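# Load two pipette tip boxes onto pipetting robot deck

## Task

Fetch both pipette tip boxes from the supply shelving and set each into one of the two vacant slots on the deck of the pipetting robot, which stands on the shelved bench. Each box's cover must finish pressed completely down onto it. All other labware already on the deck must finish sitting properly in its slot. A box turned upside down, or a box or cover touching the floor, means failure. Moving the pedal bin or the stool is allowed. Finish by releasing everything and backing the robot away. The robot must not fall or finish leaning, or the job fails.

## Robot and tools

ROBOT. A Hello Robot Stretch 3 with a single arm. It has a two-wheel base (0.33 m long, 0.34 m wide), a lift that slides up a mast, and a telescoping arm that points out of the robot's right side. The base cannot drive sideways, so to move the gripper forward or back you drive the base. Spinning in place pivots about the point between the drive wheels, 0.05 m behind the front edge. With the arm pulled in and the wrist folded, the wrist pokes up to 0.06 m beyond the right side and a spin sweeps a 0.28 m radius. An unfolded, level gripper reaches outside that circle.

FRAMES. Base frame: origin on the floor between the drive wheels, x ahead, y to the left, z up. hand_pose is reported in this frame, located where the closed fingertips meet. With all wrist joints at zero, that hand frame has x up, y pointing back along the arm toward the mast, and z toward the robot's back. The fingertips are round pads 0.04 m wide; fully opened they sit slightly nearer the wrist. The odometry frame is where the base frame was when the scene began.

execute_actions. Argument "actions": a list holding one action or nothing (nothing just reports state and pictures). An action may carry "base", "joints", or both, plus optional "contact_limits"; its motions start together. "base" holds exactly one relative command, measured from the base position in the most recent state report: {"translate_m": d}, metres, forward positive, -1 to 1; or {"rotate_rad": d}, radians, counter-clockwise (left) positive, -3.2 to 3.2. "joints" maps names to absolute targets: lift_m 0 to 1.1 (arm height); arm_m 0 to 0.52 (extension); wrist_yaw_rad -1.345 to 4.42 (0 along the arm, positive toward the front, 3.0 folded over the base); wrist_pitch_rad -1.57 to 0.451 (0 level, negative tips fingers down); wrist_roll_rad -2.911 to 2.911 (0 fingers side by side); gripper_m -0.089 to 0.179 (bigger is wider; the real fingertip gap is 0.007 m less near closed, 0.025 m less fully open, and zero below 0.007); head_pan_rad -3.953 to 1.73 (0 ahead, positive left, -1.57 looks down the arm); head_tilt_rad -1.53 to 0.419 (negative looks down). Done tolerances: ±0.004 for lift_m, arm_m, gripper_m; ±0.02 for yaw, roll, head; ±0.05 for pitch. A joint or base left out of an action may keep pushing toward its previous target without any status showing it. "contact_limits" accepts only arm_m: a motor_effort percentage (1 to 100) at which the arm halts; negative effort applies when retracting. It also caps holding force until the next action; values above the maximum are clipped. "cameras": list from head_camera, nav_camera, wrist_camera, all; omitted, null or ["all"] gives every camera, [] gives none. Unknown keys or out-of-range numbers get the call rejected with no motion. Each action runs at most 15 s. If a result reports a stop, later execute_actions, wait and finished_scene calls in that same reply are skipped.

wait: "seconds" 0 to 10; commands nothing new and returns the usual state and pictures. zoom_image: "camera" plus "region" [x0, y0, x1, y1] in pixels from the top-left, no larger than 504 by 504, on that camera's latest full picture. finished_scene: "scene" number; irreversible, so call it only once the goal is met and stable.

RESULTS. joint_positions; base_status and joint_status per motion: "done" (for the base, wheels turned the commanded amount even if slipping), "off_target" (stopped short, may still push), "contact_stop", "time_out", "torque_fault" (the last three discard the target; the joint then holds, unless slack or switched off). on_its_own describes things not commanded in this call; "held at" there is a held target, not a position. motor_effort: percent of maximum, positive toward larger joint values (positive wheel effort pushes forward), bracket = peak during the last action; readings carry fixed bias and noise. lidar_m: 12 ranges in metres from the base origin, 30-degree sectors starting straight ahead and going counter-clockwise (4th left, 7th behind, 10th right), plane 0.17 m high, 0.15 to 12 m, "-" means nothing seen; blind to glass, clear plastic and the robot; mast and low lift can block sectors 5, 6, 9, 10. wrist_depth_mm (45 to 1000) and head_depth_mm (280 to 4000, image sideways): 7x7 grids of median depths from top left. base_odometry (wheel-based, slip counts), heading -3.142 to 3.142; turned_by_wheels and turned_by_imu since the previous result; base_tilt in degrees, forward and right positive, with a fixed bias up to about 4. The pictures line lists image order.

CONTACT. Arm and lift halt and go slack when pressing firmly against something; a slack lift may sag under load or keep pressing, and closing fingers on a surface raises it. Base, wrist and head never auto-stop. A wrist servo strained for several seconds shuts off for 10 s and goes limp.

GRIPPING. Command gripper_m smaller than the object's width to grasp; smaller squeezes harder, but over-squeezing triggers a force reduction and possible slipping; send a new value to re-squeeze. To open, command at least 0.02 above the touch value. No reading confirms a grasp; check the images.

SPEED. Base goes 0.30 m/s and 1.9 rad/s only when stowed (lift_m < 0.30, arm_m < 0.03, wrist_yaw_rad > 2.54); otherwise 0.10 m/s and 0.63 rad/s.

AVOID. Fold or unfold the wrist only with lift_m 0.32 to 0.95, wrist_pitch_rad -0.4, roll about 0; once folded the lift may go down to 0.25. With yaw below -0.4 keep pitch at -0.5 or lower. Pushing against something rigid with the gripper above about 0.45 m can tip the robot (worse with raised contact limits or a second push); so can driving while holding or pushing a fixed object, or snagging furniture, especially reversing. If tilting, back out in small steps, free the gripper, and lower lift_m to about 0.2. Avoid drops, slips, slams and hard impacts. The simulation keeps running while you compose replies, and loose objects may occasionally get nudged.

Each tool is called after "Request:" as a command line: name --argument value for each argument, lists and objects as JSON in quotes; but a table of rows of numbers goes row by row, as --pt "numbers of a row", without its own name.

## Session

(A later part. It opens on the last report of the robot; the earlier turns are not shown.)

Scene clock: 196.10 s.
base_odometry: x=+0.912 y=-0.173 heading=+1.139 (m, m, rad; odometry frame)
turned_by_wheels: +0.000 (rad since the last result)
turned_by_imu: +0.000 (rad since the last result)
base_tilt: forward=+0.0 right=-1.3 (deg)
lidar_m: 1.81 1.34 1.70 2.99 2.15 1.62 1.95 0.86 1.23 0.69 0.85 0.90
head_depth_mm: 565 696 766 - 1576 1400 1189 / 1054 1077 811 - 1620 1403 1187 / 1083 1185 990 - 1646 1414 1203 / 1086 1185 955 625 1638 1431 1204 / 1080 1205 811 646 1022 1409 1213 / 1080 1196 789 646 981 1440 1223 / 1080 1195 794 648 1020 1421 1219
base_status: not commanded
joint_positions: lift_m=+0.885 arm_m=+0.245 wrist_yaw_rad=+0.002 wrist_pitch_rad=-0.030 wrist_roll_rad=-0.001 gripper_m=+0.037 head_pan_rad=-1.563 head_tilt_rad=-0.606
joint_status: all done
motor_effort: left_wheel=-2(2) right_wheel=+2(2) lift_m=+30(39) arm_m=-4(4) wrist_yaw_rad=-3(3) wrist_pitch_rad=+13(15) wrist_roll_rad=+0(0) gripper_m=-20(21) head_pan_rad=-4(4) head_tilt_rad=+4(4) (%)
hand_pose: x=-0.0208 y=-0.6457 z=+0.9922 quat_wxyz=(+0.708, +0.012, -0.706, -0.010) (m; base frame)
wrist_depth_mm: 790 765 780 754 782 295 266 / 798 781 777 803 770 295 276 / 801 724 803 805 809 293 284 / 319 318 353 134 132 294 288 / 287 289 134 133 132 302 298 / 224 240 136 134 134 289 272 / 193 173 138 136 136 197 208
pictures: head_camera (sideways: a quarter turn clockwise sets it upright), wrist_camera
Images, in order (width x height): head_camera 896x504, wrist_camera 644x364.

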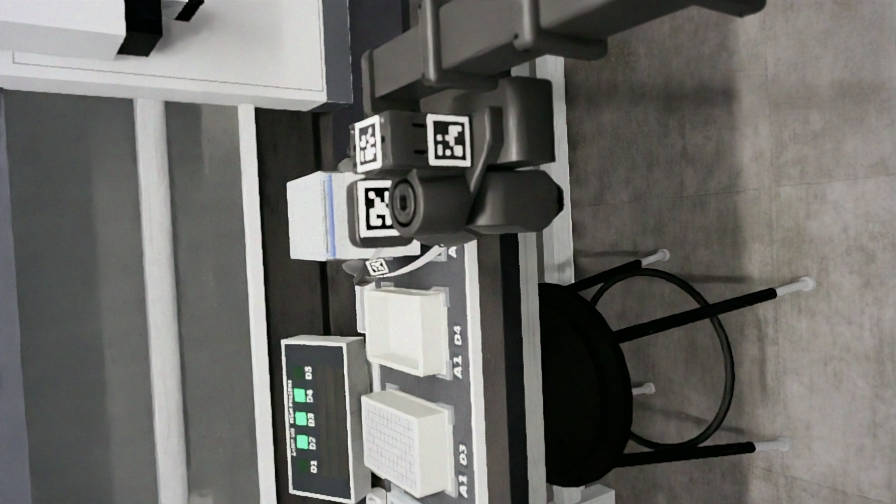

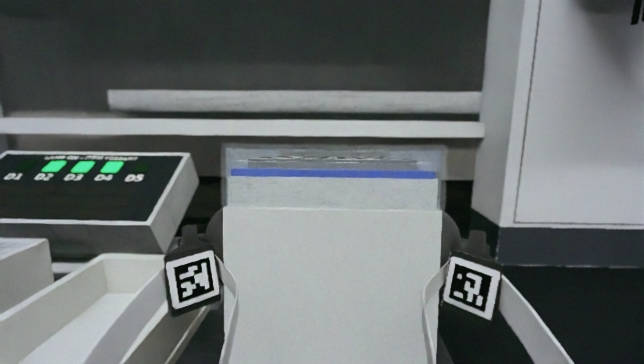

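Request:
execute_actions --actions '[{"joints":{"arm_m":0.226}}]' --cameras '[]'

Request:
execute_actions --actions '[{"joints":{"lift_m":0.872}}]' --cameras '["wrist_camera","head_camera"]'

Request:
zoom_image --camera "head_camera" --region '[280,150,530,400]'

Scene clock: 207.17 s.
base_odometry: x=+0.912 y=-0.173 heading=+1.139 (m, m, rad; odometry frame)
turned_by_wheels: +0.000 (rad since the last result)
turned_by_imu: -0.001 (rad since the last result)
base_tilt: forward=+0.0 right=-1.3 (deg)
lidar_m: 1.81 1.34 1.70 3.00 2.14 1.62 1.95 0.85 1.23 0.69 0.85 0.90
head_depth_mm: 567 695 767 - 1573 1389 1189 / 1058 1066 802 - 1639 1397 1195 / 1087 1190 928 - 1643 1413 1195 / 1075 1189 978 626 1640 1422 1200 / 1080 1200 809 646 1024 1416 1211 / 1081 1191 787 648 975 1463 1224 / 1080 1200 795 649 1021 1430 1228
base_status: not commanded
joint_positions: lift_m=+0.885 arm_m=+0.226 wrist_yaw_rad=+0.002 wrist_pitch_rad=-0.030 wrist_roll_rad=-0.001 gripper_m=+0.037 head_pan_rad=-1.563 head_tilt_rad=-0.606
joint_status: all done
motor_effort: left_wheel=-2(2) right_wheel=+2(2) lift_m=+30(29) arm_m=-4(2) wrist_yaw_rad=-3(3) wrist_pitch_rad=+13(13) wrist_roll_rad=+0(0) gripper_m=-20(20) head_pan_rad=-4(5) head_tilt_rad=+4(3) (%)
hand_pose: x=-0.0209 y=-0.6267 z=+0.9922 quat_wxyz=(+0.708, +0.012, -0.706, -0.010) (m; base frame)
wrist_depth_mm: 804 763 787 796 773 295 284 / 829 809 802 774 802 296 291 / 375 369 764 831 827 305 301 / 334 333 355 133 132 312 309 / 302 301 134 133 132 318 318 / 224 250 136 134 134 288 272 / 194 173 139 137 136 204 206
pictures: none
No camera images: the call's "cameras" was empty. Leave "cameras" out to get every camera's image.

Scene clock: 207.97 s.
base_odometry: x=+0.912 y=-0.173 heading=+1.139 (m, m, rad; odometry frame)
turned_by_wheels: +0.000 (rad since the last result)
turned_by_imu: +0.000 (rad since the last result)
base_tilt: forward=+0.0 right=-1.3 (deg)
lidar_m: 1.81 1.34 1.70 2.99 2.15 1.63 1.95 0.85 1.23 0.69 0.85 0.90
head_depth_mm: 566 693 769 704 - 1383 1182 / 1058 1074 803 - 1615 1408 1193 / 1083 1187 957 - 1638 1413 1196 / 1085 1185 955 632 1638 1437 1205 / 1083 1198 807 646 1024 1393 1203 / 1083 1200 787 648 980 1455 1223 / 1075 1201 793 647 1032 1428 1228
base_status: not commanded
joint_positions: lift_m=+0.872 arm_m=+0.226 wrist_yaw_rad=+0.002 wrist_pitch_rad=-0.015 wrist_roll_rad=-0.001 gripper_m=+0.037 head_pan_rad=-1.563 head_tilt_rad=-0.606
joint_status: all done
motor_effort: left_wheel=-3(3) right_wheel=+4(3) lift_m=+27(28) arm_m=-1(4) wrist_yaw_rad=-3(3) wrist_pitch_rad=+7(13) wrist_roll_rad=+0(0) gripper_m=-20(19) head_pan_rad=-5(5) head_tilt_rad=+4(4) (%)
hand_pose: x=-0.0209 y=-0.6268 z=+0.9830 quat_wxyz=(+0.708, +0.006, -0.706, -0.005) (m; base frame)
wrist_depth_mm: 816 788 806 779 778 293 288 / 820 819 779 801 790 297 294 / 837 738 829 729 731 306 301 / 323 324 139 131 133 314 308 / 261 296 133 131 131 317 314 / 210 239 136 135 134 273 256 / 143 172 141 138 138 200 199
pictures: head_camera (sideways: a quarter turn clockwise sets it upright), wrist_camera
Images, in order (width x height): head_camera 896x504, wrist_camera 644x364.

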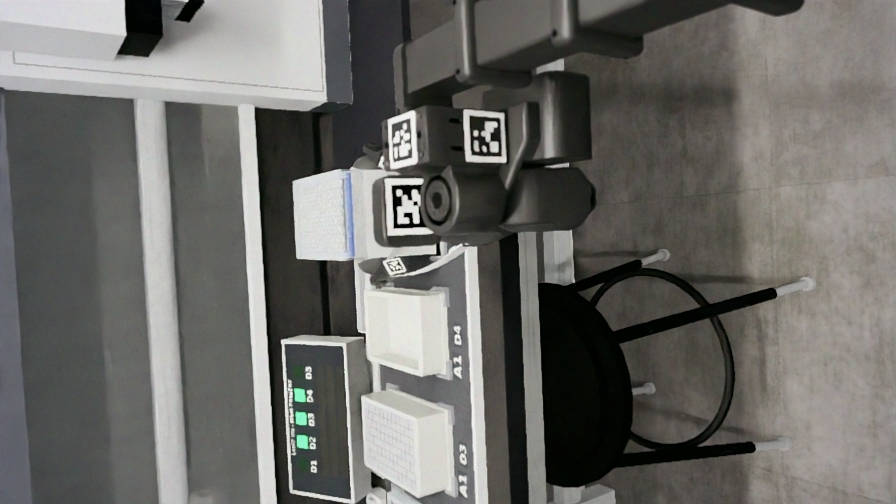

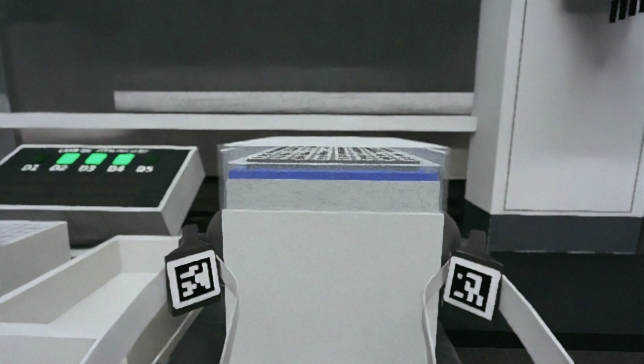

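Region (280, 150, 530, 400) of head_camera's 896x504 image, scaled by 2.016, with more detail than that image has.

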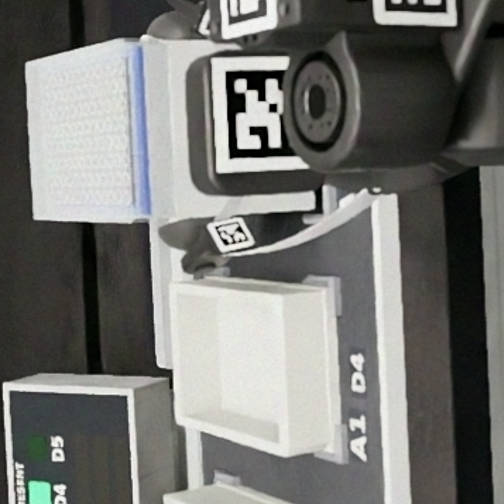

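Resting on brackets probably. Release and back off to look.

Request:
execute_actions --actions '[{"joints":{"gripper_m":0.112}}]' --cameras '[]'

Request:
execute_actions --actions '[{"joints":{"arm_m":0.12}}]' --cameras '["wrist_camera","head_camera"]'

Request:
zoom_image --camera "head_camera" --region '[280,100,530,350]'

Scene clock: 215.20 s.
base_odometry: x=+0.912 y=-0.173 heading=+1.139 (m, m, rad; odometry frame)
turned_by_wheels: +0.000 (rad since the last result)
turned_by_imu: -0.001 (rad since the last result)
base_tilt: forward=+0.0 right=-1.3 (deg)
lidar_m: 1.81 1.34 1.70 2.98 2.14 1.62 1.95 0.86 1.23 0.69 0.85 0.90
head_depth_mm: 565 695 770 703 - 1384 1185 / 1058 1072 801 - 1618 1413 1191 / 1086 1185 932 - 1628 1409 1194 / 1081 1193 959 627 1652 1417 1211 / 1084 1195 807 644 1027 1399 1205 / 1081 1211 787 644 976 1444 1220 / 1080 1200 796 647 1025 1415 1220
base_status: not commanded
joint_positions: lift_m=+0.872 arm_m=+0.226 wrist_yaw_rad=+0.002 wrist_pitch_rad=-0.018 wrist_roll_rad=-0.001 gripper_m=+0.112 head_pan_rad=-1.563 head_tilt_rad=-0.606
joint_status: all done
motor_effort: left_wheel=-3(3) right_wheel=+3(4) lift_m=+29(29) arm_m=-1(1) wrist_yaw_rad=-2(2) wrist_pitch_rad=+8(10) wrist_roll_rad=+0(0) gripper_m=+0(83) head_pan_rad=-4(5) head_tilt_rad=+4(4) (%)
hand_pose: x=-0.0210 y=-0.6267 z=+0.9821 quat_wxyz=(+0.708, +0.007, -0.706, -0.006) (m; base frame)
wrist_depth_mm: 797 778 795 767 794 295 285 / 820 795 819 804 797 295 292 / 833 752 825 747 843 308 300 / 326 321 181 132 134 315 311 / 257 301 128 128 128 321 314 / 210 237 131 132 131 - 253 / 145 162 137 135 137 200 201
pictures: none
No camera images: the call's "cameras" was empty. Leave "cameras" out to get every camera's image.

Scene clock: 217.23 s.
base_odometry: x=+0.912 y=-0.173 heading=+1.139 (m, m, rad; odometry frame)
turned_by_wheels: +0.000 (rad since the last result)
turned_by_imu: +0.000 (rad since the last result)
base_tilt: forward=+0.0 right=-1.3 (deg)
lidar_m: 1.81 1.34 1.71 2.99 2.14 1.62 1.95 0.85 1.23 0.69 0.85 0.90
head_depth_mm: 565 697 769 661 - - 1178 / 1061 1078 799 657 - - 1185 / 1081 1184 927 641 - 1333 1202 / 1087 1185 901 633 1594 1393 1200 / 1086 1205 808 646 1026 1401 1215 / 1085 1205 790 648 977 1440 1221 / 1081 1203 795 643 1023 1425 1229
base_status: not commanded
joint_positions: lift_m=+0.872 arm_m=+0.120 wrist_yaw_rad=+0.001 wrist_pitch_rad=-0.018 wrist_roll_rad=-0.001 gripper_m=+0.112 head_pan_rad=-1.563 head_tilt_rad=-0.606
joint_status: all done
motor_effort: left_wheel=-3(3) right_wheel=+3(3) lift_m=+29(29) arm_m=-4(6) wrist_yaw_rad=-2(3) wrist_pitch_rad=+8(8) wrist_roll_rad=+0(0) gripper_m=+0(0) head_pan_rad=-4(5) head_tilt_rad=+3(4) (%)
hand_pose: x=-0.0211 y=-0.5210 z=+0.9821 quat_wxyz=(+0.708, +0.007, -0.706, -0.006) (m; base frame)
wrist_depth_mm: 900 874 903 864 880 385 775 / 924 913 878 923 893 393 833 / 916 467 841 464 835 403 829 / 424 407 435 232 463 414 755 / 273 301 323 237 332 404 401 / 246 246 240 241 242 - 277 / 205 206 207 204 203 200 208
pictures: head_camera (sideways: a quarter turn clockwise sets it upright), wrist_camera
Images, in order (width x height): head_camera 896x504, wrist_camera 644x364.

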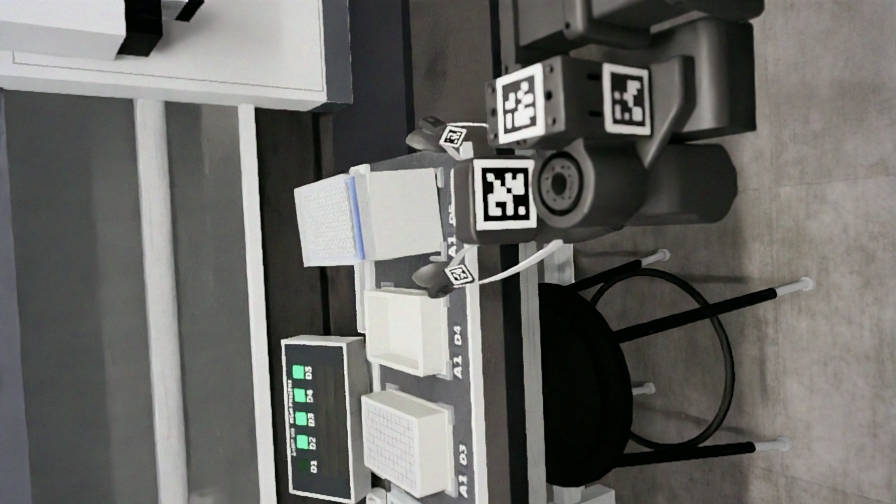

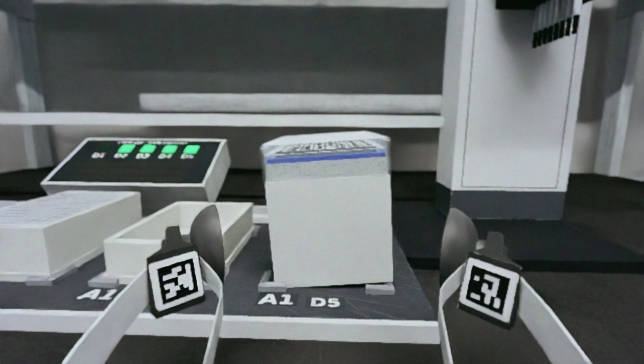

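Region (280, 100, 530, 350) of head_camera's 896x504 image, scaled by 2.016, with more detail than that image has.

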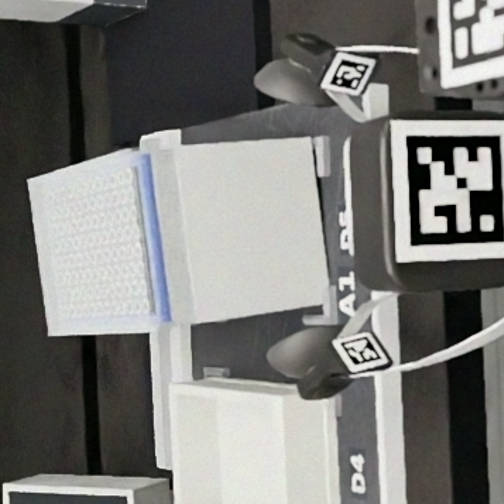

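Request:
execute_actions --actions '[{"joints":{"arm_m":0.222,"lift_m":0.866}}]' --cameras '[]'

Request:
execute_actions --actions '[{"base":{"translate_m":0.007},"joints":{"gripper_m":0.102}}]' --cameras '["wrist_camera"]'

Scene clock: 226.77 s.
base_odometry: x=+0.912 y=-0.173 heading=+1.139 (m, m, rad; odometry frame)
turned_by_wheels: +0.000 (rad since the last result)
turned_by_imu: -0.001 (rad since the last result)
base_tilt: forward=+0.0 right=-1.3 (deg)
lidar_m: 1.81 1.34 1.70 2.98 2.14 1.63 1.94 0.85 1.23 0.69 0.85 0.90
head_depth_mm: 565 697 768 703 - 1368 1183 / 1057 1068 800 - 1582 1404 1189 / 1085 1189 929 - 1631 1416 1190 / 1085 1185 951 623 1652 1431 1200 / 1083 1206 810 647 1026 1398 1226 / 1089 1199 788 647 977 1450 1221 / 1077 1199 793 645 1021 1423 1220
base_status: not commanded
joint_positions: lift_m=+0.866 arm_m=+0.222 wrist_yaw_rad=+0.001 wrist_pitch_rad=-0.018 wrist_roll_rad=-0.001 gripper_m=+0.112 head_pan_rad=-1.563 head_tilt_rad=-0.606
joint_status: all done
motor_effort: left_wheel=-3(3) right_wheel=+3(3) lift_m=+29(28) arm_m=+2(3) wrist_yaw_rad=-1(2) wrist_pitch_rad=+8(8) wrist_roll_rad=+0(0) gripper_m=+0(1) head_pan_rad=-5(4) head_tilt_rad=+3(4) (%)
hand_pose: x=-0.0211 y=-0.6224 z=+0.9761 quat_wxyz=(+0.708, +0.007, -0.706, -0.006) (m; base frame)
wrist_depth_mm: 806 803 775 776 774 294 291 / 813 823 827 795 795 301 298 / 376 365 371 365 357 312 306 / 322 321 137 130 131 317 314 / 258 285 132 132 133 325 321 / 202 236 137 136 136 - 240 / 145 161 143 140 141 191 201
pictures: none
No camera images: the call's "cameras" was empty. Leave "cameras" out to get every camera's image.

Scene clock: 228.33 s.
base_odometry: x=+0.915 y=-0.167 heading=+1.139 (m, m, rad; odometry frame)
turned_by_wheels: +0.000 (rad since the last result)
turned_by_imu: +0.000 (rad since the last result)
base_tilt: forward=+0.0 right=-1.3 (deg)
lidar_m: 1.80 1.33 1.70 3.00 2.14 1.63 1.96 0.86 1.23 0.69 0.85 0.90
head_depth_mm: 582 695 767 701 - 1357 1179 / 1066 1071 798 - 1610 1409 1189 / 1091 1183 931 - 1629 1421 1195 / 1084 1184 922 625 1601 1421 1205 / 1086 1193 801 645 1028 1375 1209 / 1084 1201 789 644 981 1449 1216 / 1084 1196 796 648 1058 1418 1230
base_status: done
joint_positions: lift_m=+0.866 arm_m=+0.222 wrist_yaw_rad=-0.004 wrist_pitch_rad=-0.019 wrist_roll_rad=-0.001 gripper_m=+0.102 head_pan_rad=-1.563 head_tilt_rad=-0.606
joint_status: all done
motor_effort: left_wheel=-4(6) right_wheel=+6(8) lift_m=+29(29) arm_m=+2(2) wrist_yaw_rad=+5(6) wrist_pitch_rad=+9(9) wrist_roll_rad=+0(0) gripper_m=-1(49) head_pan_rad=-5(4) head_tilt_rad=+3(3) (%)
hand_pose: x=-0.0225 y=-0.6224 z=+0.9759 quat_wxyz=(+0.708, +0.006, -0.706, -0.009) (m; base frame)
wrist_depth_mm: 784 808 783 780 784 303 291 / 827 808 801 801 787 301 300 / 371 364 825 366 834 309 307 / 314 318 343 131 130 317 312 / 254 260 133 132 131 323 317 / 196 228 136 135 135 256 240 / 145 151 164 140 139 190 199
pictures: wrist_camera
Images, in order (width x height): wrist_camera 644x364.

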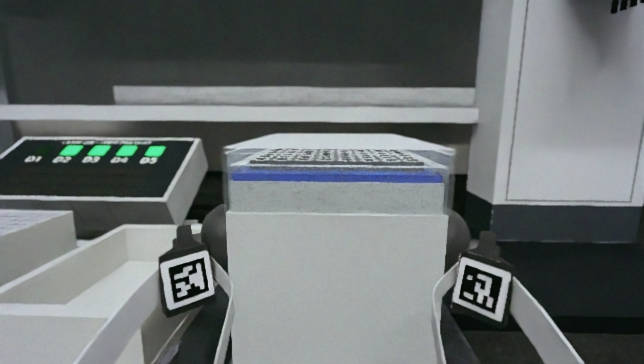

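Request:
execute_actions --actions '[{"base":{"translate_m":-0.004},"joints":{"gripper_m":0.112}}]' --cameras '[]'

Request:
execute_actions --actions '[{"joints":{"arm_m":0.005}}]' --cameras '["wrist_camera","head_camera"]'

Request:
zoom_image --camera "head_camera" --region '[280,100,530,350]'

Scene clock: 237.17 s.
base_odometry: x=+0.913 y=-0.170 heading=+1.139 (m, m, rad; odometry frame)
turned_by_wheels: +0.000 (rad since the last result)
turned_by_imu: -0.001 (rad since the last result)
base_tilt: forward=+0.0 right=-1.3 (deg)
lidar_m: 1.81 1.33 1.70 2.99 2.14 1.63 1.95 0.86 1.23 0.69 0.85 0.90
head_depth_mm: 571 697 767 704 - 1369 1186 / 1070 1071 802 - 1586 1406 1192 / 1087 1192 930 - 1625 1416 1195 / 1086 1190 952 625 1593 1425 1206 / 1078 1202 798 648 1028 1414 1214 / 1072 1199 788 645 975 1454 1227 / 1076 1191 795 647 1024 1428 1233
base_status: done
joint_positions: lift_m=+0.866 arm_m=+0.222 wrist_yaw_rad=-0.003 wrist_pitch_rad=-0.019 wrist_roll_rad=-0.001 gripper_m=+0.112 head_pan_rad=-1.563 head_tilt_rad=-0.606
joint_status: all done
motor_effort: left_wheel=-2(11) right_wheel=+3(5) lift_m=+29(30) arm_m=+2(2) wrist_yaw_rad=+3(5) wrist_pitch_rad=+9(9) wrist_roll_rad=+0(0) gripper_m=+1(49) head_pan_rad=-4(4) head_tilt_rad=+3(4) (%)
hand_pose: x=-0.0221 y=-0.6224 z=+0.9759 quat_wxyz=(+0.708, +0.006, -0.706, -0.008) (m; base frame)
wrist_depth_mm: 802 797 782 794 777 294 292 / 804 837 805 784 791 305 298 / 368 370 851 362 816 310 306 / 315 319 138 131 137 319 319 / 255 283 133 132 131 322 320 / 199 233 137 135 134 - 239 / 144 157 142 139 139 190 200
pictures: none
No camera images: the call's "cameras" was empty. Leave "cameras" out to get every camera's image.

Scene clock: 240.00 s.
base_odometry: x=+0.913 y=-0.170 heading=+1.139 (m, m, rad; odometry frame)
turned_by_wheels: +0.000 (rad since the last result)
turned_by_imu: +0.000 (rad since the last result)
base_tilt: forward=+0.0 right=-1.3 (deg)
lidar_m: 1.81 1.34 1.70 2.99 2.14 1.62 1.95 0.86 1.23 0.69 0.85 0.90
head_depth_mm: 571 696 768 645 1575 1444 - / 1065 1078 801 656 1578 1449 - / 1086 1186 929 621 1682 - - / 1082 1187 897 631 1645 1389 1204 / 1089 1196 807 645 1025 1406 1207 / 1075 1202 787 648 979 1464 1227 / 1080 1204 796 645 1048 1423 1226
base_status: not commanded
joint_positions: lift_m=+0.866 arm_m=+0.005 wrist_yaw_rad=-0.001 wrist_pitch_rad=-0.019 wrist_roll_rad=-0.001 gripper_m=+0.112 head_pan_rad=-1.563 head_tilt_rad=-0.606
joint_status: all done
motor_effort: left_wheel=-2(2) right_wheel=+3(3) lift_m=+29(29) arm_m=-4(4) wrist_yaw_rad=+1(3) wrist_pitch_rad=+9(9) wrist_roll_rad=+0(0) gripper_m=+0(1) head_pan_rad=-4(5) head_tilt_rad=+4(3) (%)
hand_pose: x=-0.0217 y=-0.4060 z=+0.9759 quat_wxyz=(+0.708, +0.007, -0.706, -0.007) (m; base frame)
wrist_depth_mm: - - - - 933 452 972 / - - - - 934 505 - / - 957 947 570 559 519 - / 532 412 471 344 530 532 728 / 332 334 343 342 378 407 385 / 294 294 287 286 283 - 278 / - 682 683 - - - 326
pictures: head_camera (sideways: a quarter turn clockwise sets it upright), wrist_camera
Images, in order (width x height): head_camera 896x504, wrist_camera 644x364.

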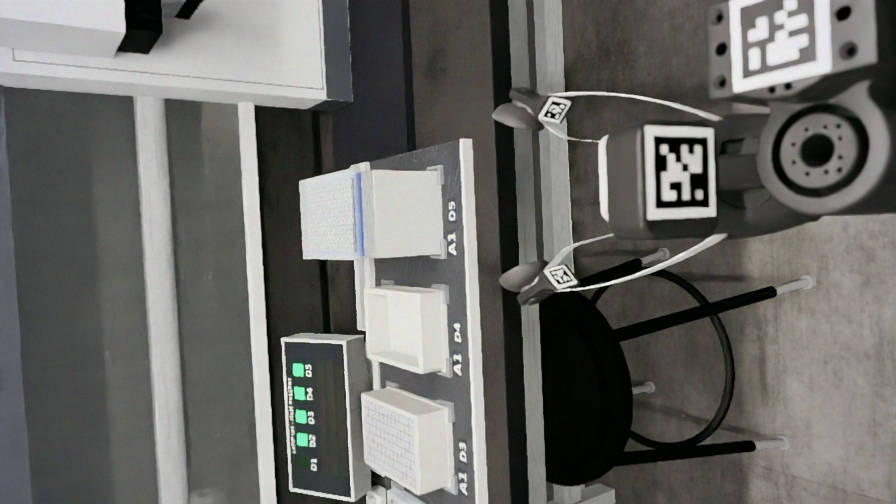

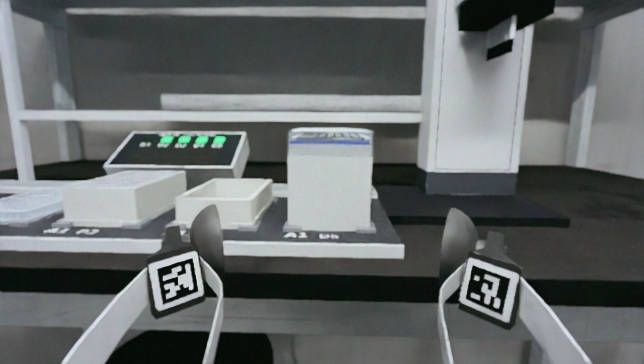

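Region (280, 100, 530, 350) of head_camera's 896x504 image, scaled by 2.016, with more detail than that image has.

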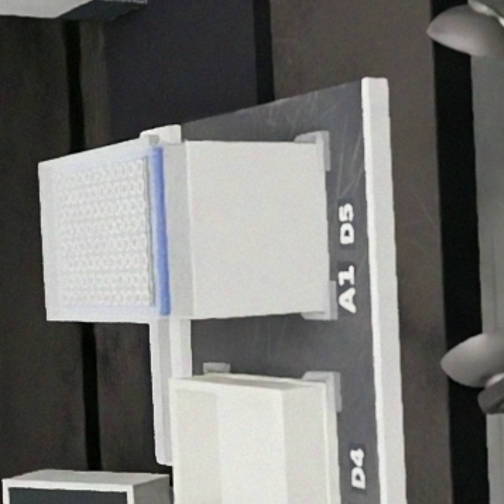

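Request:
execute_actions --actions '[{"base":{"rotate_rad":-0.965},"joints":{"wrist_pitch_rad":-0.4,"wrist_yaw_rad":3.0,"lift_m":0.29,"gripper_m":0.04,"head_tilt_rad":-0.8}}]' --cameras '[]'

Request:
execute_actions --actions '[{"base":{"translate_m":-1.0}}]' --cameras '[]'

Request:
execute_actions --actions '[{"base":{"translate_m":-0.62}}]' --cameras '[]'

Request:
execute_actions --actions '[{"base":{"rotate_rad":-0.63},"joints":{"lift_m":0.48}}]' --cameras '[]'

Request:
execute_actions --actions '[{"joints":{"wrist_yaw_rad":0.0,"wrist_pitch_rad":-0.2,"gripper_m":0.15}}]'

Scene clock: 260.70 s.
base_odometry: x=+0.913 y=-0.170 heading=+0.174 (m, m, rad; odometry frame)
turned_by_wheels: -0.965 (rad since the last result)
turned_by_imu: -0.952 (rad since the last result)
base_tilt: forward=+0.0 right=-1.3 (deg)
lidar_m: 0.85 0.90 1.70 1.34 1.86 2.99 2.14 1.63 1.95 0.86 1.21 0.69
head_depth_mm: 1686 1914 2082 1765 1470 1267 1108 / 1793 2033 2180 1777 1485 1263 1112 / 1904 2163 2231 1794 1480 1281 1117 / 1985 2214 2098 1289 1467 1287 1127 / 1745 894 1067 1823 1525 1294 1125 / 1536 911 753 1836 1532 1311 1138 / 1387 924 686 1697 1536 1314 1150
base_status: done
joint_positions: lift_m=+0.290 arm_m=+0.005 wrist_yaw_rad=+2.998 wrist_pitch_rad=-0.414 wrist_roll_rad=-0.001 gripper_m=+0.040 head_pan_rad=-1.563 head_tilt_rad=-0.790
joint_status: all done
motor_effort: left_wheel=+4(10) right_wheel=-5(9) lift_m=+29(29) arm_m=-3(4) wrist_yaw_rad=+3(4) wrist_pitch_rad=+7(9) wrist_roll_rad=+0(0) gripper_m=+0(87) head_pan_rad=-4(5) head_tilt_rad=-7(31) (%)
hand_pose: x=+0.0110 y=+0.0723 z=+0.3037 quat_wxyz=(+0.195, +0.700, +0.096, +0.680) (m; base frame)
wrist_depth_mm: - - - - - - - / - - - - - - - / - - - - - - 951 / 782 799 785 754 757 758 739 / 631 629 - 624 633 606 604 / 524 529 - 522 - 523 514 / 471 - - - 450 450 446
pictures: none
No camera images: the call's "cameras" was empty. Leave "cameras" out to get every camera's image.

Scene clock: 265.63 s.
base_odometry: x=-0.071 y=-0.344 heading=+0.174 (m, m, rad; odometry frame)
turned_by_wheels: +0.000 (rad since the last result)
turned_by_imu: -0.003 (rad since the last result)
base_tilt: forward=+0.0 right=-1.3 (deg)
lidar_m: 1.87 2.41 1.77 1.88 2.22 2.18 1.19 1.17 0.91 1.48 2.14 1.36
head_depth_mm: 1191 1338 1534 1688 1398 1262 1106 / 1258 1442 1653 1770 1483 1270 1110 / 1349 1548 1780 1791 1491 1275 1114 / 1432 1647 1956 1812 1501 1287 1128 / 1542 1778 2102 1813 1519 1298 1125 / 1650 1961 2248 1828 1518 1308 1136 / 1790 2156 2337 1888 1543 1321 1140
base_status: done
joint_positions: lift_m=+0.290 arm_m=+0.005 wrist_yaw_rad=+2.998 wrist_pitch_rad=-0.414 wrist_roll_rad=-0.001 gripper_m=+0.040 head_pan_rad=-1.563 head_tilt_rad=-0.790
joint_status: not commanded
motor_effort: left_wheel=+4(9) right_wheel=-5(14) lift_m=+29(29) arm_m=-4(3) wrist_yaw_rad=+2(3) wrist_pitch_rad=+7(7) wrist_roll_rad=+0(0) gripper_m=+0(0) head_pan_rad=-4(5) head_tilt_rad=-7(7) (%)
hand_pose: x=+0.0108 y=+0.0723 z=+0.3037 quat_wxyz=(+0.195, +0.700, +0.096, +0.680) (m; base frame)
wrist_depth_mm: - - - - - - - / - - - - - - - / - - - - - - 962 / 778 773 775 763 766 744 740 / 618 622 - 627 652 606 612 / 522 525 - 519 - 525 516 / 472 - - - 452 448 446
pictures: none
No camera images: the call's "cameras" was empty. Leave "cameras" out to get every camera's image.

Scene clock: 269.33 s.
base_odometry: x=-0.682 y=-0.451 heading=+0.174 (m, m, rad; odometry frame)
turned_by_wheels: +0.000 (rad since the last result)
turned_by_imu: -0.002 (rad since the last result)
base_tilt: forward=+0.0 right=-1.3 (deg)
lidar_m: 2.46 2.16 2.12 2.20 1.71 1.68 1.35 0.60 0.71 0.83 1.60 1.87
head_depth_mm: 639 667 1113 1037 905 1191 1103 / 889 676 1178 1039 1293 1220 1113 / 934 690 1234 1051 1372 1255 1117 / 862 729 1167 1086 1423 1295 1129 / 788 785 985 1100 1414 1294 1133 / 700 773 1723 1837 1532 1302 1139 / 1320 1592 1996 1864 1547 1310 1147
base_status: done
joint_positions: lift_m=+0.290 arm_m=+0.005 wrist_yaw_rad=+2.998 wrist_pitch_rad=-0.414 wrist_roll_rad=-0.001 gripper_m=+0.040 head_pan_rad=-1.563 head_tilt_rad=-0.790
joint_status: not commanded
motor_effort: left_wheel=+4(8) right_wheel=-5(13) lift_m=+30(29) arm_m=-3(3) wrist_yaw_rad=+3(2) wrist_pitch_rad=+7(6) wrist_roll_rad=+0(0) gripper_m=+0(0) head_pan_rad=-5(5) head_tilt_rad=-6(7) (%)
hand_pose: x=+0.0108 y=+0.0723 z=+0.3037 quat_wxyz=(+0.195, +0.700, +0.096, +0.680) (m; base frame)
wrist_depth_mm: - - - - - - - / - - - - - - - / - - - - - - 950 / 789 770 762 775 769 765 738 / 624 622 - 632 639 603 609 / 519 528 - 521 - 513 514 / 472 - - - 447 444 444
pictures: none
No camera images: the call's "cameras" was empty. Leave "cameras" out to get every camera's image.

Scene clock: 271.90 s.
base_odometry: x=-0.682 y=-0.451 heading=-0.456 (m, m, rad; odometry frame)
turned_by_wheels: -0.630 (rad since the last result)
turned_by_imu: -0.620 (rad since the last result)
base_tilt: forward=+0.0 right=-1.3 (deg)
lidar_m: 1.87 2.27 2.22 2.12 2.18 1.75 1.69 1.49 0.60 0.71 0.88 0.83
head_depth_mm: 611 612 647 786 1431 1266 1118 / 825 678 911 983 1011 1221 1134 / 847 669 1139 1054 1234 1248 1137 / 849 700 1136 995 946 1229 1149 / 831 709 1131 1067 961 1249 1130 / 841 722 1125 1078 965 1252 1138 / 838 700 609 1085 972 1262 1145
base_status: done
joint_positions: lift_m=+0.480 arm_m=+0.005 wrist_yaw_rad=+2.998 wrist_pitch_rad=-0.415 wrist_roll_rad=-0.001 gripper_m=+0.040 head_pan_rad=-1.563 head_tilt_rad=-0.791
joint_status: all done
motor_effort: left_wheel=+3(12) right_wheel=-5(12) lift_m=+42(43) arm_m=-3(4) wrist_yaw_rad=+3(2) wrist_pitch_rad=+7(7) wrist_roll_rad=+0(0) gripper_m=+0(0) head_pan_rad=-5(4) head_tilt_rad=-6(7) (%)
hand_pose: x=+0.0108 y=+0.0723 z=+0.4932 quat_wxyz=(+0.195, +0.700, +0.096, +0.680) (m; base frame)
wrist_depth_mm: - - - - - - - / - - - - - - - / - - - - - - - / - - - - - - - / 910 912 - 877 928 891 881 / 763 765 - 759 - 730 726 / 647 662 641 642 649 636 633
pictures: none
No camera images: the call's "cameras" was empty. Leave "cameras" out to get every camera's image.

Scene clock: 274.40 s.
base_odometry: x=-0.682 y=-0.451 heading=-0.456 (m, m, rad; odometry frame)
turned_by_wheels: +0.000 (rad since the last result)
turned_by_imu: +0.000 (rad since the last result)
base_tilt: forward=+0.0 right=-1.3 (deg)
lidar_m: 1.87 2.26 2.22 2.11 2.18 1.75 1.68 1.49 0.60 0.71 0.88 0.82
head_depth_mm: 612 613 647 785 1420 1258 1114 / 821 676 911 988 1004 1230 1139 / 847 668 1144 1048 1232 1245 - / 847 699 1141 993 945 1237 1125 / 833 712 1131 1074 961 1244 1132 / 842 721 1131 1079 966 1257 1143 / 840 697 609 1091 968 1260 1152
base_status: not commanded
joint_positions: lift_m=+0.480 arm_m=+0.005 wrist_yaw_rad=+0.003 wrist_pitch_rad=-0.225 wrist_roll_rad=-0.001 gripper_m=+0.150 head_pan_rad=-1.563 head_tilt_rad=-0.791
joint_status: all done
motor_effort: left_wheel=+3(4) right_wheel=-5(5) lift_m=+42(42) arm_m=-3(3) wrist_yaw_rad=-4(6) wrist_pitch_rad=+11(11) wrist_roll_rad=+0(0) gripper_m=+0(89) head_pan_rad=-5(5) head_tilt_rad=-6(6) (%)
hand_pose: x=-0.0208 y=-0.3946 z=+0.5378 quat_wxyz=(+0.703, +0.081, -0.702, -0.079) (m; base frame)
wrist_depth_mm: 674 688 676 674 673 371 282 / 705 701 714 710 647 369 298 / 423 425 420 426 419 348 767 / 331 330 331 331 328 327 808 / 773 860 843 863 736 398 859 / 757 - 833 819 596 429 905 / 665 689 685 684 602 434 766
pictures: head_camera (sideways: a quarter turn clockwise sets it upright), nav_camera (sideways: a quarter turn counterclockwise sets it upright), wrist_camera
Images, in order (width x height): head_camera 896x504, nav_camera 672x504, wrist_camera 644x364.

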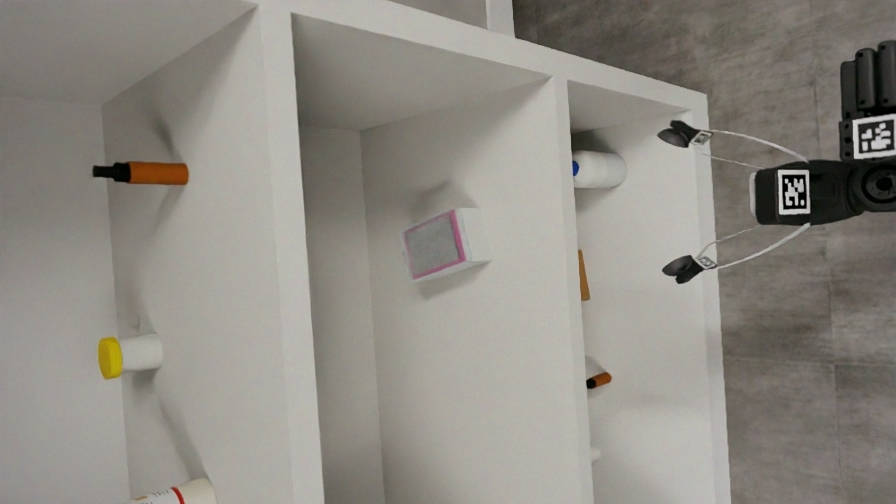

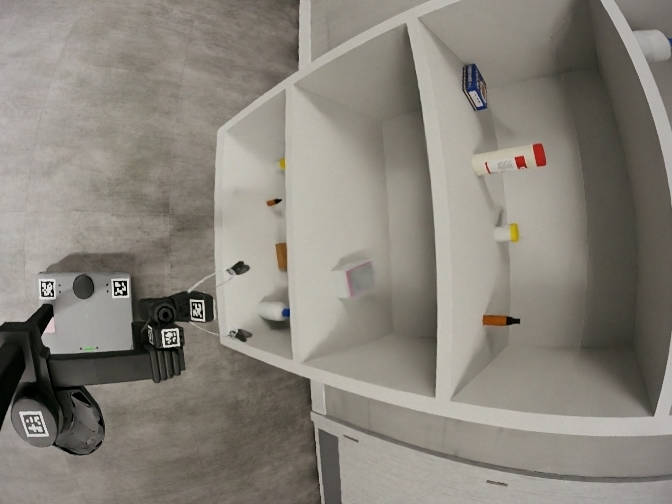

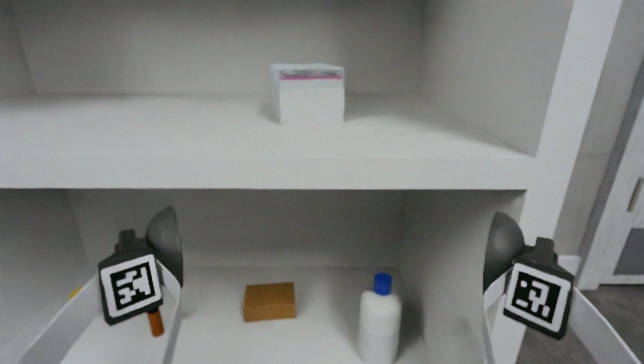

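Request:
execute_actions --actions '[{"base":{"translate_m":-0.02},"joints":{"wrist_yaw_rad":0.22,"wrist_pitch_rad":0,"arm_m":0.23,"lift_m":0.465}}]' --cameras '["wrist_camera"]'

Scene clock: 284.60 s.
base_odometry: x=-0.700 y=-0.442 heading=-0.455 (m, m, rad; odometry frame)
turned_by_wheels: +0.000 (rad since the last result)
turned_by_imu: -0.001 (rad since the last result)
base_tilt: forward=+0.0 right=-1.3 (deg)
lidar_m: 1.89 2.50 2.21 2.12 2.19 1.73 1.67 1.49 0.60 0.71 0.91 0.84
head_depth_mm: 560 580 630 811 1447 1271 1111 / 807 678 830 963 935 1248 1119 / 843 683 1144 1051 937 1227 1118 / 849 698 1138 1001 929 1236 1126 / 846 709 1134 1071 957 1248 1139 / 828 718 1128 1082 965 1263 1138 / 835 732 609 1085 972 1263 1147
base_status: done
joint_positions: lift_m=+0.465 arm_m=+0.230 wrist_yaw_rad=+0.219 wrist_pitch_rad=-0.025 wrist_roll_rad=-0.001 gripper_m=+0.150 head_pan_rad=-1.563 head_tilt_rad=-0.791
joint_status: all done
motor_effort: left_wheel=+4(8) right_wheel=-5(11) lift_m=+29(37) arm_m=+2(2) wrist_yaw_rad=+1(5) wrist_pitch_rad=+11(16) wrist_roll_rad=+0(0) gripper_m=+0(0) head_pan_rad=-5(5) head_tilt_rad=-6(7) (%)
hand_pose: x=+0.0341 y=-0.6242 z=+0.5734 quat_wxyz=(+0.704, +0.086, -0.701, +0.068) (m; base frame)
wrist_depth_mm: 605 583 546 518 491 474 351 / 621 599 569 533 503 467 347 / 624 620 574 551 509 479 340 / 544 539 550 321 426 496 337 / 306 336 308 247 248 347 292 / 211 - 213 215 216 217 217 / - 163 163 164 165 165 162
pictures: wrist_camera
Images, in order (width x height): wrist_camera 644x364.

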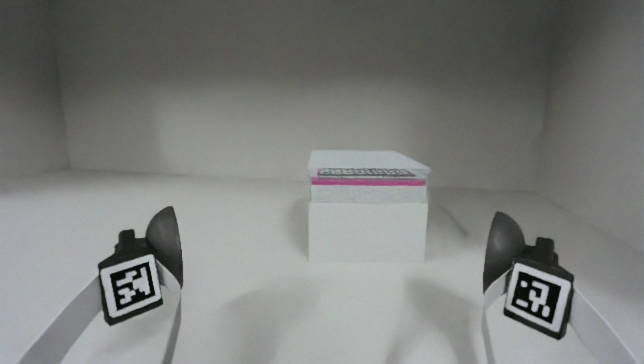

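Request:
execute_actions --actions '[{"joints":{"arm_m":0.355,"lift_m":0.448}}]' --cameras '["wrist_camera"]'

Request:
execute_actions --actions '[{"joints":{"gripper_m":0.036}}]' --cameras '["wrist_camera"]'

Request:
execute_actions --actions '[{"joints":{"lift_m":0.5}}]' --cameras '["wrist_camera","head_camera"]'

Scene clock: 297.37 s.
base_odometry: x=-0.700 y=-0.442 heading=-0.456 (m, m, rad; odometry frame)
turned_by_wheels: +0.000 (rad since the last result)
turned_by_imu: +0.016 (rad since the last result)
base_tilt: forward=-1.6 right=-3.8 (deg)
lidar_m: 1.89 2.49 2.26 2.17 2.24 1.72 1.66 1.47 0.60 0.71 0.90 0.85
head_depth_mm: 517 576 689 1413 1508 1280 1116 / 758 719 794 947 972 1245 1115 / 888 744 1172 1108 1332 1266 1135 / 890 795 1173 1062 1361 1273 1143 / 882 818 1165 1139 1006 1298 1161 / 885 816 678 1150 1017 1281 1158 / 885 857 695 1163 1032 1303 1179
base_status: not commanded
joint_positions: lift_m=+0.448 arm_m=+0.353 wrist_yaw_rad=+0.228 wrist_pitch_rad=-0.174 wrist_roll_rad=+0.030 gripper_m=+0.150 head_pan_rad=-1.564 head_tilt_rad=-0.791
joint_status: all done
on_its_own: base_tilt is 3.0 degrees off its reading at the scene's start (forward=+0.0 right=-1.3); arm_m is at rest, and its effort (+21) is outside its rest range (-14 to +14); wrist_pitch_rad is at rest, and its effort (+77) is outside its rest range (-20 to +32)
motor_effort: left_wheel=-1(10) right_wheel=-1(4) lift_m=+32(32) arm_m=+21(26) wrist_yaw_rad=-9(9) wrist_pitch_rad=+77(78) wrist_roll_rad=-13(13) gripper_m=+0(1) head_pan_rad=-4(4) head_tilt_rad=-7(6) (%)
hand_pose: x=+0.0345 y=-0.7395 z=+0.5188 quat_wxyz=(+0.697, +0.141, -0.703, +0.017) (m; base frame)
wrist_depth_mm: 503 474 443 419 391 368 346 / 535 497 466 431 412 384 351 / 574 520 487 437 419 395 351 / 396 379 337 150 153 319 304 / 255 269 228 153 151 233 214 / 196 - 178 160 158 167 164 / - 145 143 140 138 135 132
pictures: wrist_camera
Images, in order (width x height): wrist_camera 644x364.

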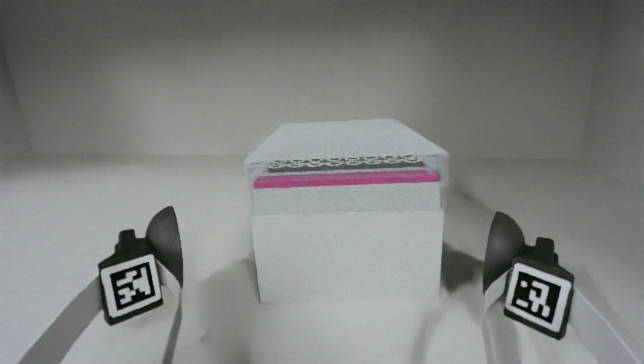

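Scene clock: 299.00 s.
base_odometry: x=-0.700 y=-0.442 heading=-0.456 (m, m, rad; odometry frame)
turned_by_wheels: +0.000 (rad since the last result)
turned_by_imu: -0.001 (rad since the last result)
base_tilt: forward=-1.6 right=-3.8 (deg)
lidar_m: 1.89 2.50 2.26 2.17 2.24 1.72 1.66 1.48 0.60 0.72 0.90 0.85
head_depth_mm: 517 577 688 1400 1504 1276 1120 / 754 717 792 944 968 1249 1121 / 893 743 1172 1104 1326 1260 1139 / 887 797 1167 1062 1363 1281 1148 / 884 820 1154 1134 1006 1281 1156 / 887 814 679 1148 1021 1296 1160 / 888 861 694 1169 1031 1300 1184
base_status: not commanded
joint_positions: lift_m=+0.448 arm_m=+0.353 wrist_yaw_rad=+0.230 wrist_pitch_rad=-0.174 wrist_roll_rad=+0.031 gripper_m=+0.036 head_pan_rad=-1.564 head_tilt_rad=-0.791
joint_status: all done
on_its_own: base_tilt is 3.0 degrees off its reading at the scene's start (forward=+0.0 right=-1.3); arm_m is at rest, and its effort (+22) is outside its rest range (-14 to +14); wrist_yaw_rad is at rest, and its effort (-13) is outside its rest range (-12 to +12); wrist_pitch_rad is at rest, and its effort (+77) is outside its rest range (-20 to +32)
motor_effort: left_wheel=-1(2) right_wheel=-1(1) lift_m=+32(32) arm_m=+22(22) wrist_yaw_rad=-13(14) wrist_pitch_rad=+77(77) wrist_roll_rad=-14(14) gripper_m=-1(92) head_pan_rad=-4(4) head_tilt_rad=-6(6) (%)
hand_pose: x=+0.0351 y=-0.7393 z=+0.5189 quat_wxyz=(+0.696, +0.142, -0.703, +0.018) (m; base frame)
wrist_depth_mm: 508 471 442 414 390 370 349 / 541 500 467 435 403 383 352 / 571 529 485 437 239 397 354 / 403 385 364 181 206 320 303 / 255 249 243 183 213 220 215 / 187 184 190 175 - 168 163 / 148 146 142 140 137 136 132
pictures: wrist_camera
Images, in order (width x height): wrist_camera 644x364.

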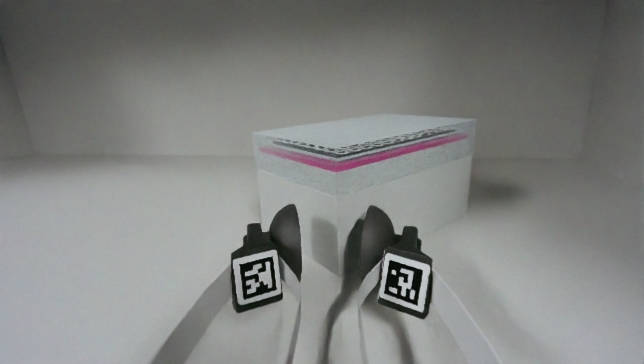

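Scene clock: 301.60 s.
base_odometry: x=-0.700 y=-0.442 heading=-0.456 (m, m, rad; odometry frame)
turned_by_wheels: +0.000 (rad since the last result)
turned_by_imu: -0.042 (rad since the last result)
base_tilt: forward=+0.0 right=-1.3 (deg)
lidar_m: 1.89 2.50 2.23 2.12 2.17 1.74 1.67 1.53 0.59 0.67 0.84 0.84
head_depth_mm: 500 552 640 1437 1467 1261 1098 / 697 644 739 858 936 1270 1101 / 846 677 1124 1062 1301 1254 1108 / 851 685 1140 1044 1311 1244 1128 / 845 700 1125 1062 952 1249 1131 / 822 712 1126 1080 959 1255 1135 / 832 724 607 1089 948 1259 1142
base_status: not commanded
joint_positions: lift_m=+0.500 arm_m=+0.355 wrist_yaw_rad=+0.221 wrist_pitch_rad=-0.017 wrist_roll_rad=-0.003 gripper_m=+0.036 head_pan_rad=-1.567 head_tilt_rad=-0.795
joint_status: all done
motor_effort: left_wheel=+0(41) right_wheel=+0(33) lift_m=+41(50) arm_m=-1(22) wrist_yaw_rad=-1(13) wrist_pitch_rad=+8(80) wrist_roll_rad=+1(14) gripper_m=+0(1) head_pan_rad=-2(4) head_tilt_rad=-4(7) (%)
hand_pose: x=+0.0345 y=-0.7495 z=+0.6101 quat_wxyz=(+0.705, +0.084, -0.701, +0.072) (m; base frame)
wrist_depth_mm: 473 446 420 396 375 362 297 / 478 460 436 406 386 368 293 / 499 475 447 419 400 378 292 / 516 486 451 423 415 387 287 / 409 413 419 229 392 396 284 / 284 286 304 196 - 290 264 / 217 219 219 201 222 222 222
pictures: head_camera (sideways: a quarter turn clockwise sets it upright), wrist_camera
Images, in order (width x height): head_camera 896x504, wrist_camera 644x364.

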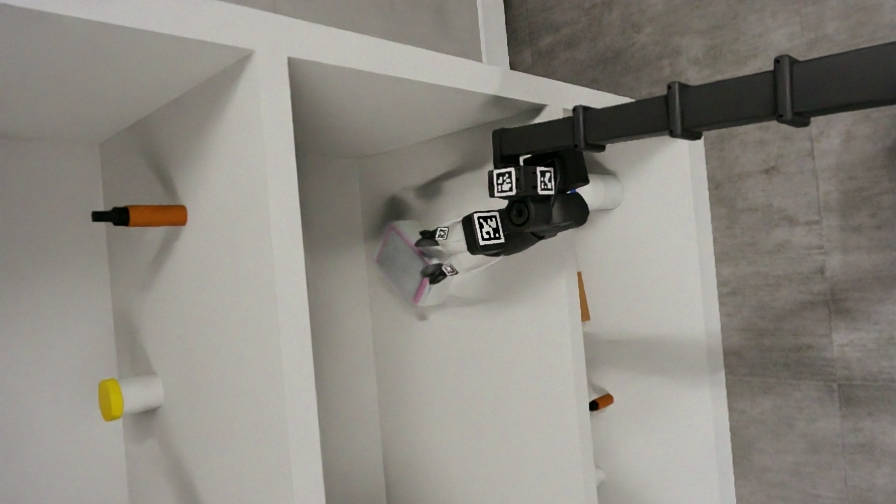

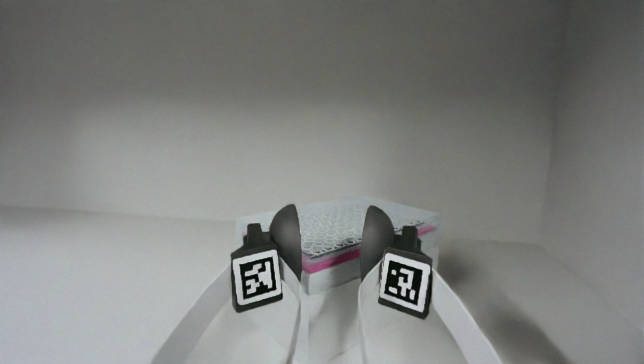

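Request:
execute_actions --actions '[{"joints":{"arm_m":0.2,"lift_m":0.52}}]' --cameras '[]'

Request:
execute_actions --actions '[{"base":{"translate_m":0.36},"joints":{"wrist_yaw_rad":-0.3,"wrist_pitch_rad":-0.2,"gripper_m":0.16}}]' --cameras '[]'

Request:
execute_actions --actions '[{"base":{"rotate_rad":-0.25},"joints":{"arm_m":0.33,"head_pan_rad":-1.7,"head_tilt_rad":-0.7}}]' --cameras '["wrist_camera","head_camera"]'

Scene clock: 314.47 s.
base_odometry: x=-0.700 y=-0.442 heading=-0.456 (m, m, rad; odometry frame)
turned_by_wheels: +0.000 (rad since the last result)
turned_by_imu: -0.001 (rad since the last result)
base_tilt: forward=+0.0 right=-1.3 (deg)
lidar_m: 1.90 2.50 2.23 2.12 2.17 1.74 1.66 1.53 0.59 0.67 0.84 0.84
head_depth_mm: 501 553 640 1434 1458 1263 1114 / 698 642 740 860 950 1251 1108 / 842 679 1126 1048 937 1226 1118 / 851 686 1140 1032 951 1239 1121 / 845 704 1131 1063 952 1240 1132 / 823 715 1120 1072 962 1249 1133 / 833 724 605 1080 950 1254 1143
base_status: not commanded
joint_positions: lift_m=+0.520 arm_m=+0.200 wrist_yaw_rad=+0.221 wrist_pitch_rad=-0.017 wrist_roll_rad=-0.003 gripper_m=+0.036 head_pan_rad=-1.567 head_tilt_rad=-0.795
joint_status: all done
motor_effort: left_wheel=+0(0) right_wheel=+0(1) lift_m=+42(44) arm_m=-4(3) wrist_yaw_rad=-1(1) wrist_pitch_rad=+8(8) wrist_roll_rad=+1(1) gripper_m=+0(0) head_pan_rad=-2(2) head_tilt_rad=-4(3) (%)
hand_pose: x=+0.0345 y=-0.5949 z=+0.6300 quat_wxyz=(+0.705, +0.084, -0.701, +0.072) (m; base frame)
wrist_depth_mm: 633 612 583 550 514 495 311 / 661 612 583 563 530 504 303 / 644 640 608 574 541 514 297 / 646 649 627 589 543 527 297 / 466 478 502 356 446 453 293 / 325 325 352 331 - 336 293 / 247 251 250 254 254 254 254
pictures: none
No camera images: the call's "cameras" was empty. Leave "cameras" out to get every camera's image.

Scene clock: 319.03 s.
base_odometry: x=-0.377 y=-0.601 heading=-0.456 (m, m, rad; odometry frame)
turned_by_wheels: +0.000 (rad since the last result)
turned_by_imu: +0.000 (rad since the last result)
base_tilt: forward=+0.0 right=-1.3 (deg)
lidar_m: 1.54 2.21 2.26 2.14 2.19 2.12 2.03 0.80 0.78 0.99 0.61 1.38
head_depth_mm: 838 663 1148 1003 1251 1225 1115 / 820 668 1143 1035 1296 1240 1108 / 826 658 1134 1048 920 1225 1117 / 615 657 1122 1056 949 1228 1128 / 833 701 1112 1060 953 1247 1127 / 823 684 596 1055 941 1220 1137 / 814 694 604 824 910 1314 1146
base_status: done
joint_positions: lift_m=+0.520 arm_m=+0.200 wrist_yaw_rad=-0.297 wrist_pitch_rad=-0.214 wrist_roll_rad=-0.003 gripper_m=+0.160 head_pan_rad=-1.567 head_tilt_rad=-0.795
joint_status: all done
motor_effort: left_wheel=+0(5) right_wheel=-1(5) lift_m=+42(42) arm_m=-4(4) wrist_yaw_rad=-3(5) wrist_pitch_rad=+7(7) wrist_roll_rad=+1(1) gripper_m=+0(90) head_pan_rad=-2(2) head_tilt_rad=-4(3) (%)
hand_pose: x=-0.0933 y=-0.5797 z=+0.5805 quat_wxyz=(+0.685, -0.029, -0.705, -0.179) (m; base frame)
wrist_depth_mm: 432 456 490 531 579 555 432 / 445 476 515 552 605 584 438 / 462 487 528 562 405 542 445 / 378 375 381 379 383 382 385 / 272 289 272 275 276 291 275 / 214 - 215 214 215 215 217 / 170 176 177 176 177 190 481
pictures: none
No camera images: the call's "cameras" was empty. Leave "cameras" out to get every camera's image.

Scene clock: 321.23 s.
base_odometry: x=-0.377 y=-0.601 heading=-0.705 (m, m, rad; odometry frame)
turned_by_wheels: -0.250 (rad since the last result)
turned_by_imu: -0.246 (rad since the last result)
base_tilt: forward=+0.0 right=-1.3 (deg)
lidar_m: 1.92 1.54 2.25 2.13 2.14 2.41 2.02 2.15 0.78 0.82 0.61 0.61
head_depth_mm: 688 736 810 943 1449 1314 1134 / 794 810 931 1069 1191 1299 1186 / 908 823 694 1152 1003 1261 1147 / 904 892 667 1093 1001 1231 1148 / 862 910 643 1173 948 1247 1144 / 826 868 627 1144 958 1203 1124 / 790 639 635 1099 963 862 1104
base_status: done
joint_positions: lift_m=+0.520 arm_m=+0.330 wrist_yaw_rad=-0.299 wrist_pitch_rad=-0.215 wrist_roll_rad=-0.003 gripper_m=+0.160 head_pan_rad=-1.693 head_tilt_rad=-0.704
joint_status: all done
motor_effort: left_wheel=+3(10) right_wheel=-4(10) lift_m=+42(41) arm_m=+2(3) wrist_yaw_rad=-2(4) wrist_pitch_rad=+7(7) wrist_roll_rad=+1(1) gripper_m=+1(0) head_pan_rad=-5(23) head_tilt_rad=+3(17) (%)
hand_pose: x=-0.0937 y=-0.7090 z=+0.5803 quat_wxyz=(+0.685, -0.029, -0.705, -0.180) (m; base frame)
wrist_depth_mm: 343 374 428 495 414 326 267 / 352 394 443 511 429 333 279 / 372 410 456 519 448 351 280 / 363 375 276 294 376 349 290 / 274 288 272 273 275 291 273 / 212 - 214 214 215 214 215 / 168 175 176 176 176 176 170
pictures: head_camera (sideways: a quarter turn clockwise sets it upright), wrist_camera
Images, in order (width x height): head_camera 896x504, wrist_camera 644x364.

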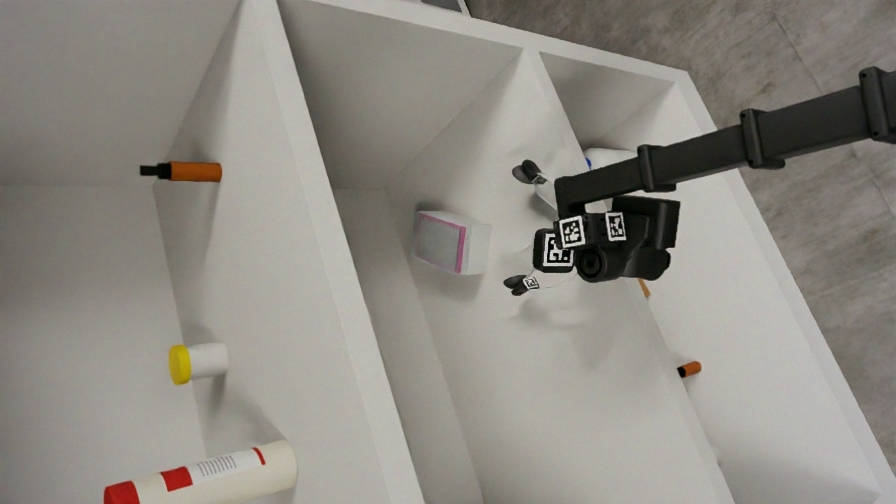

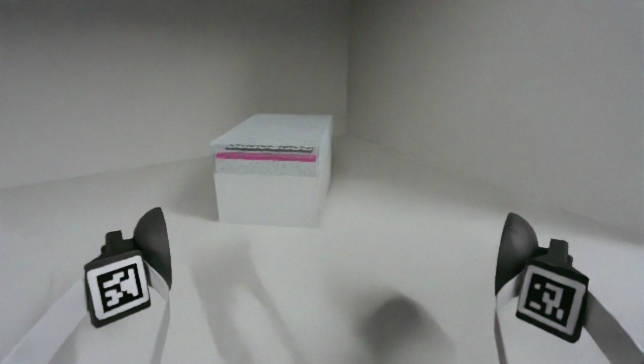

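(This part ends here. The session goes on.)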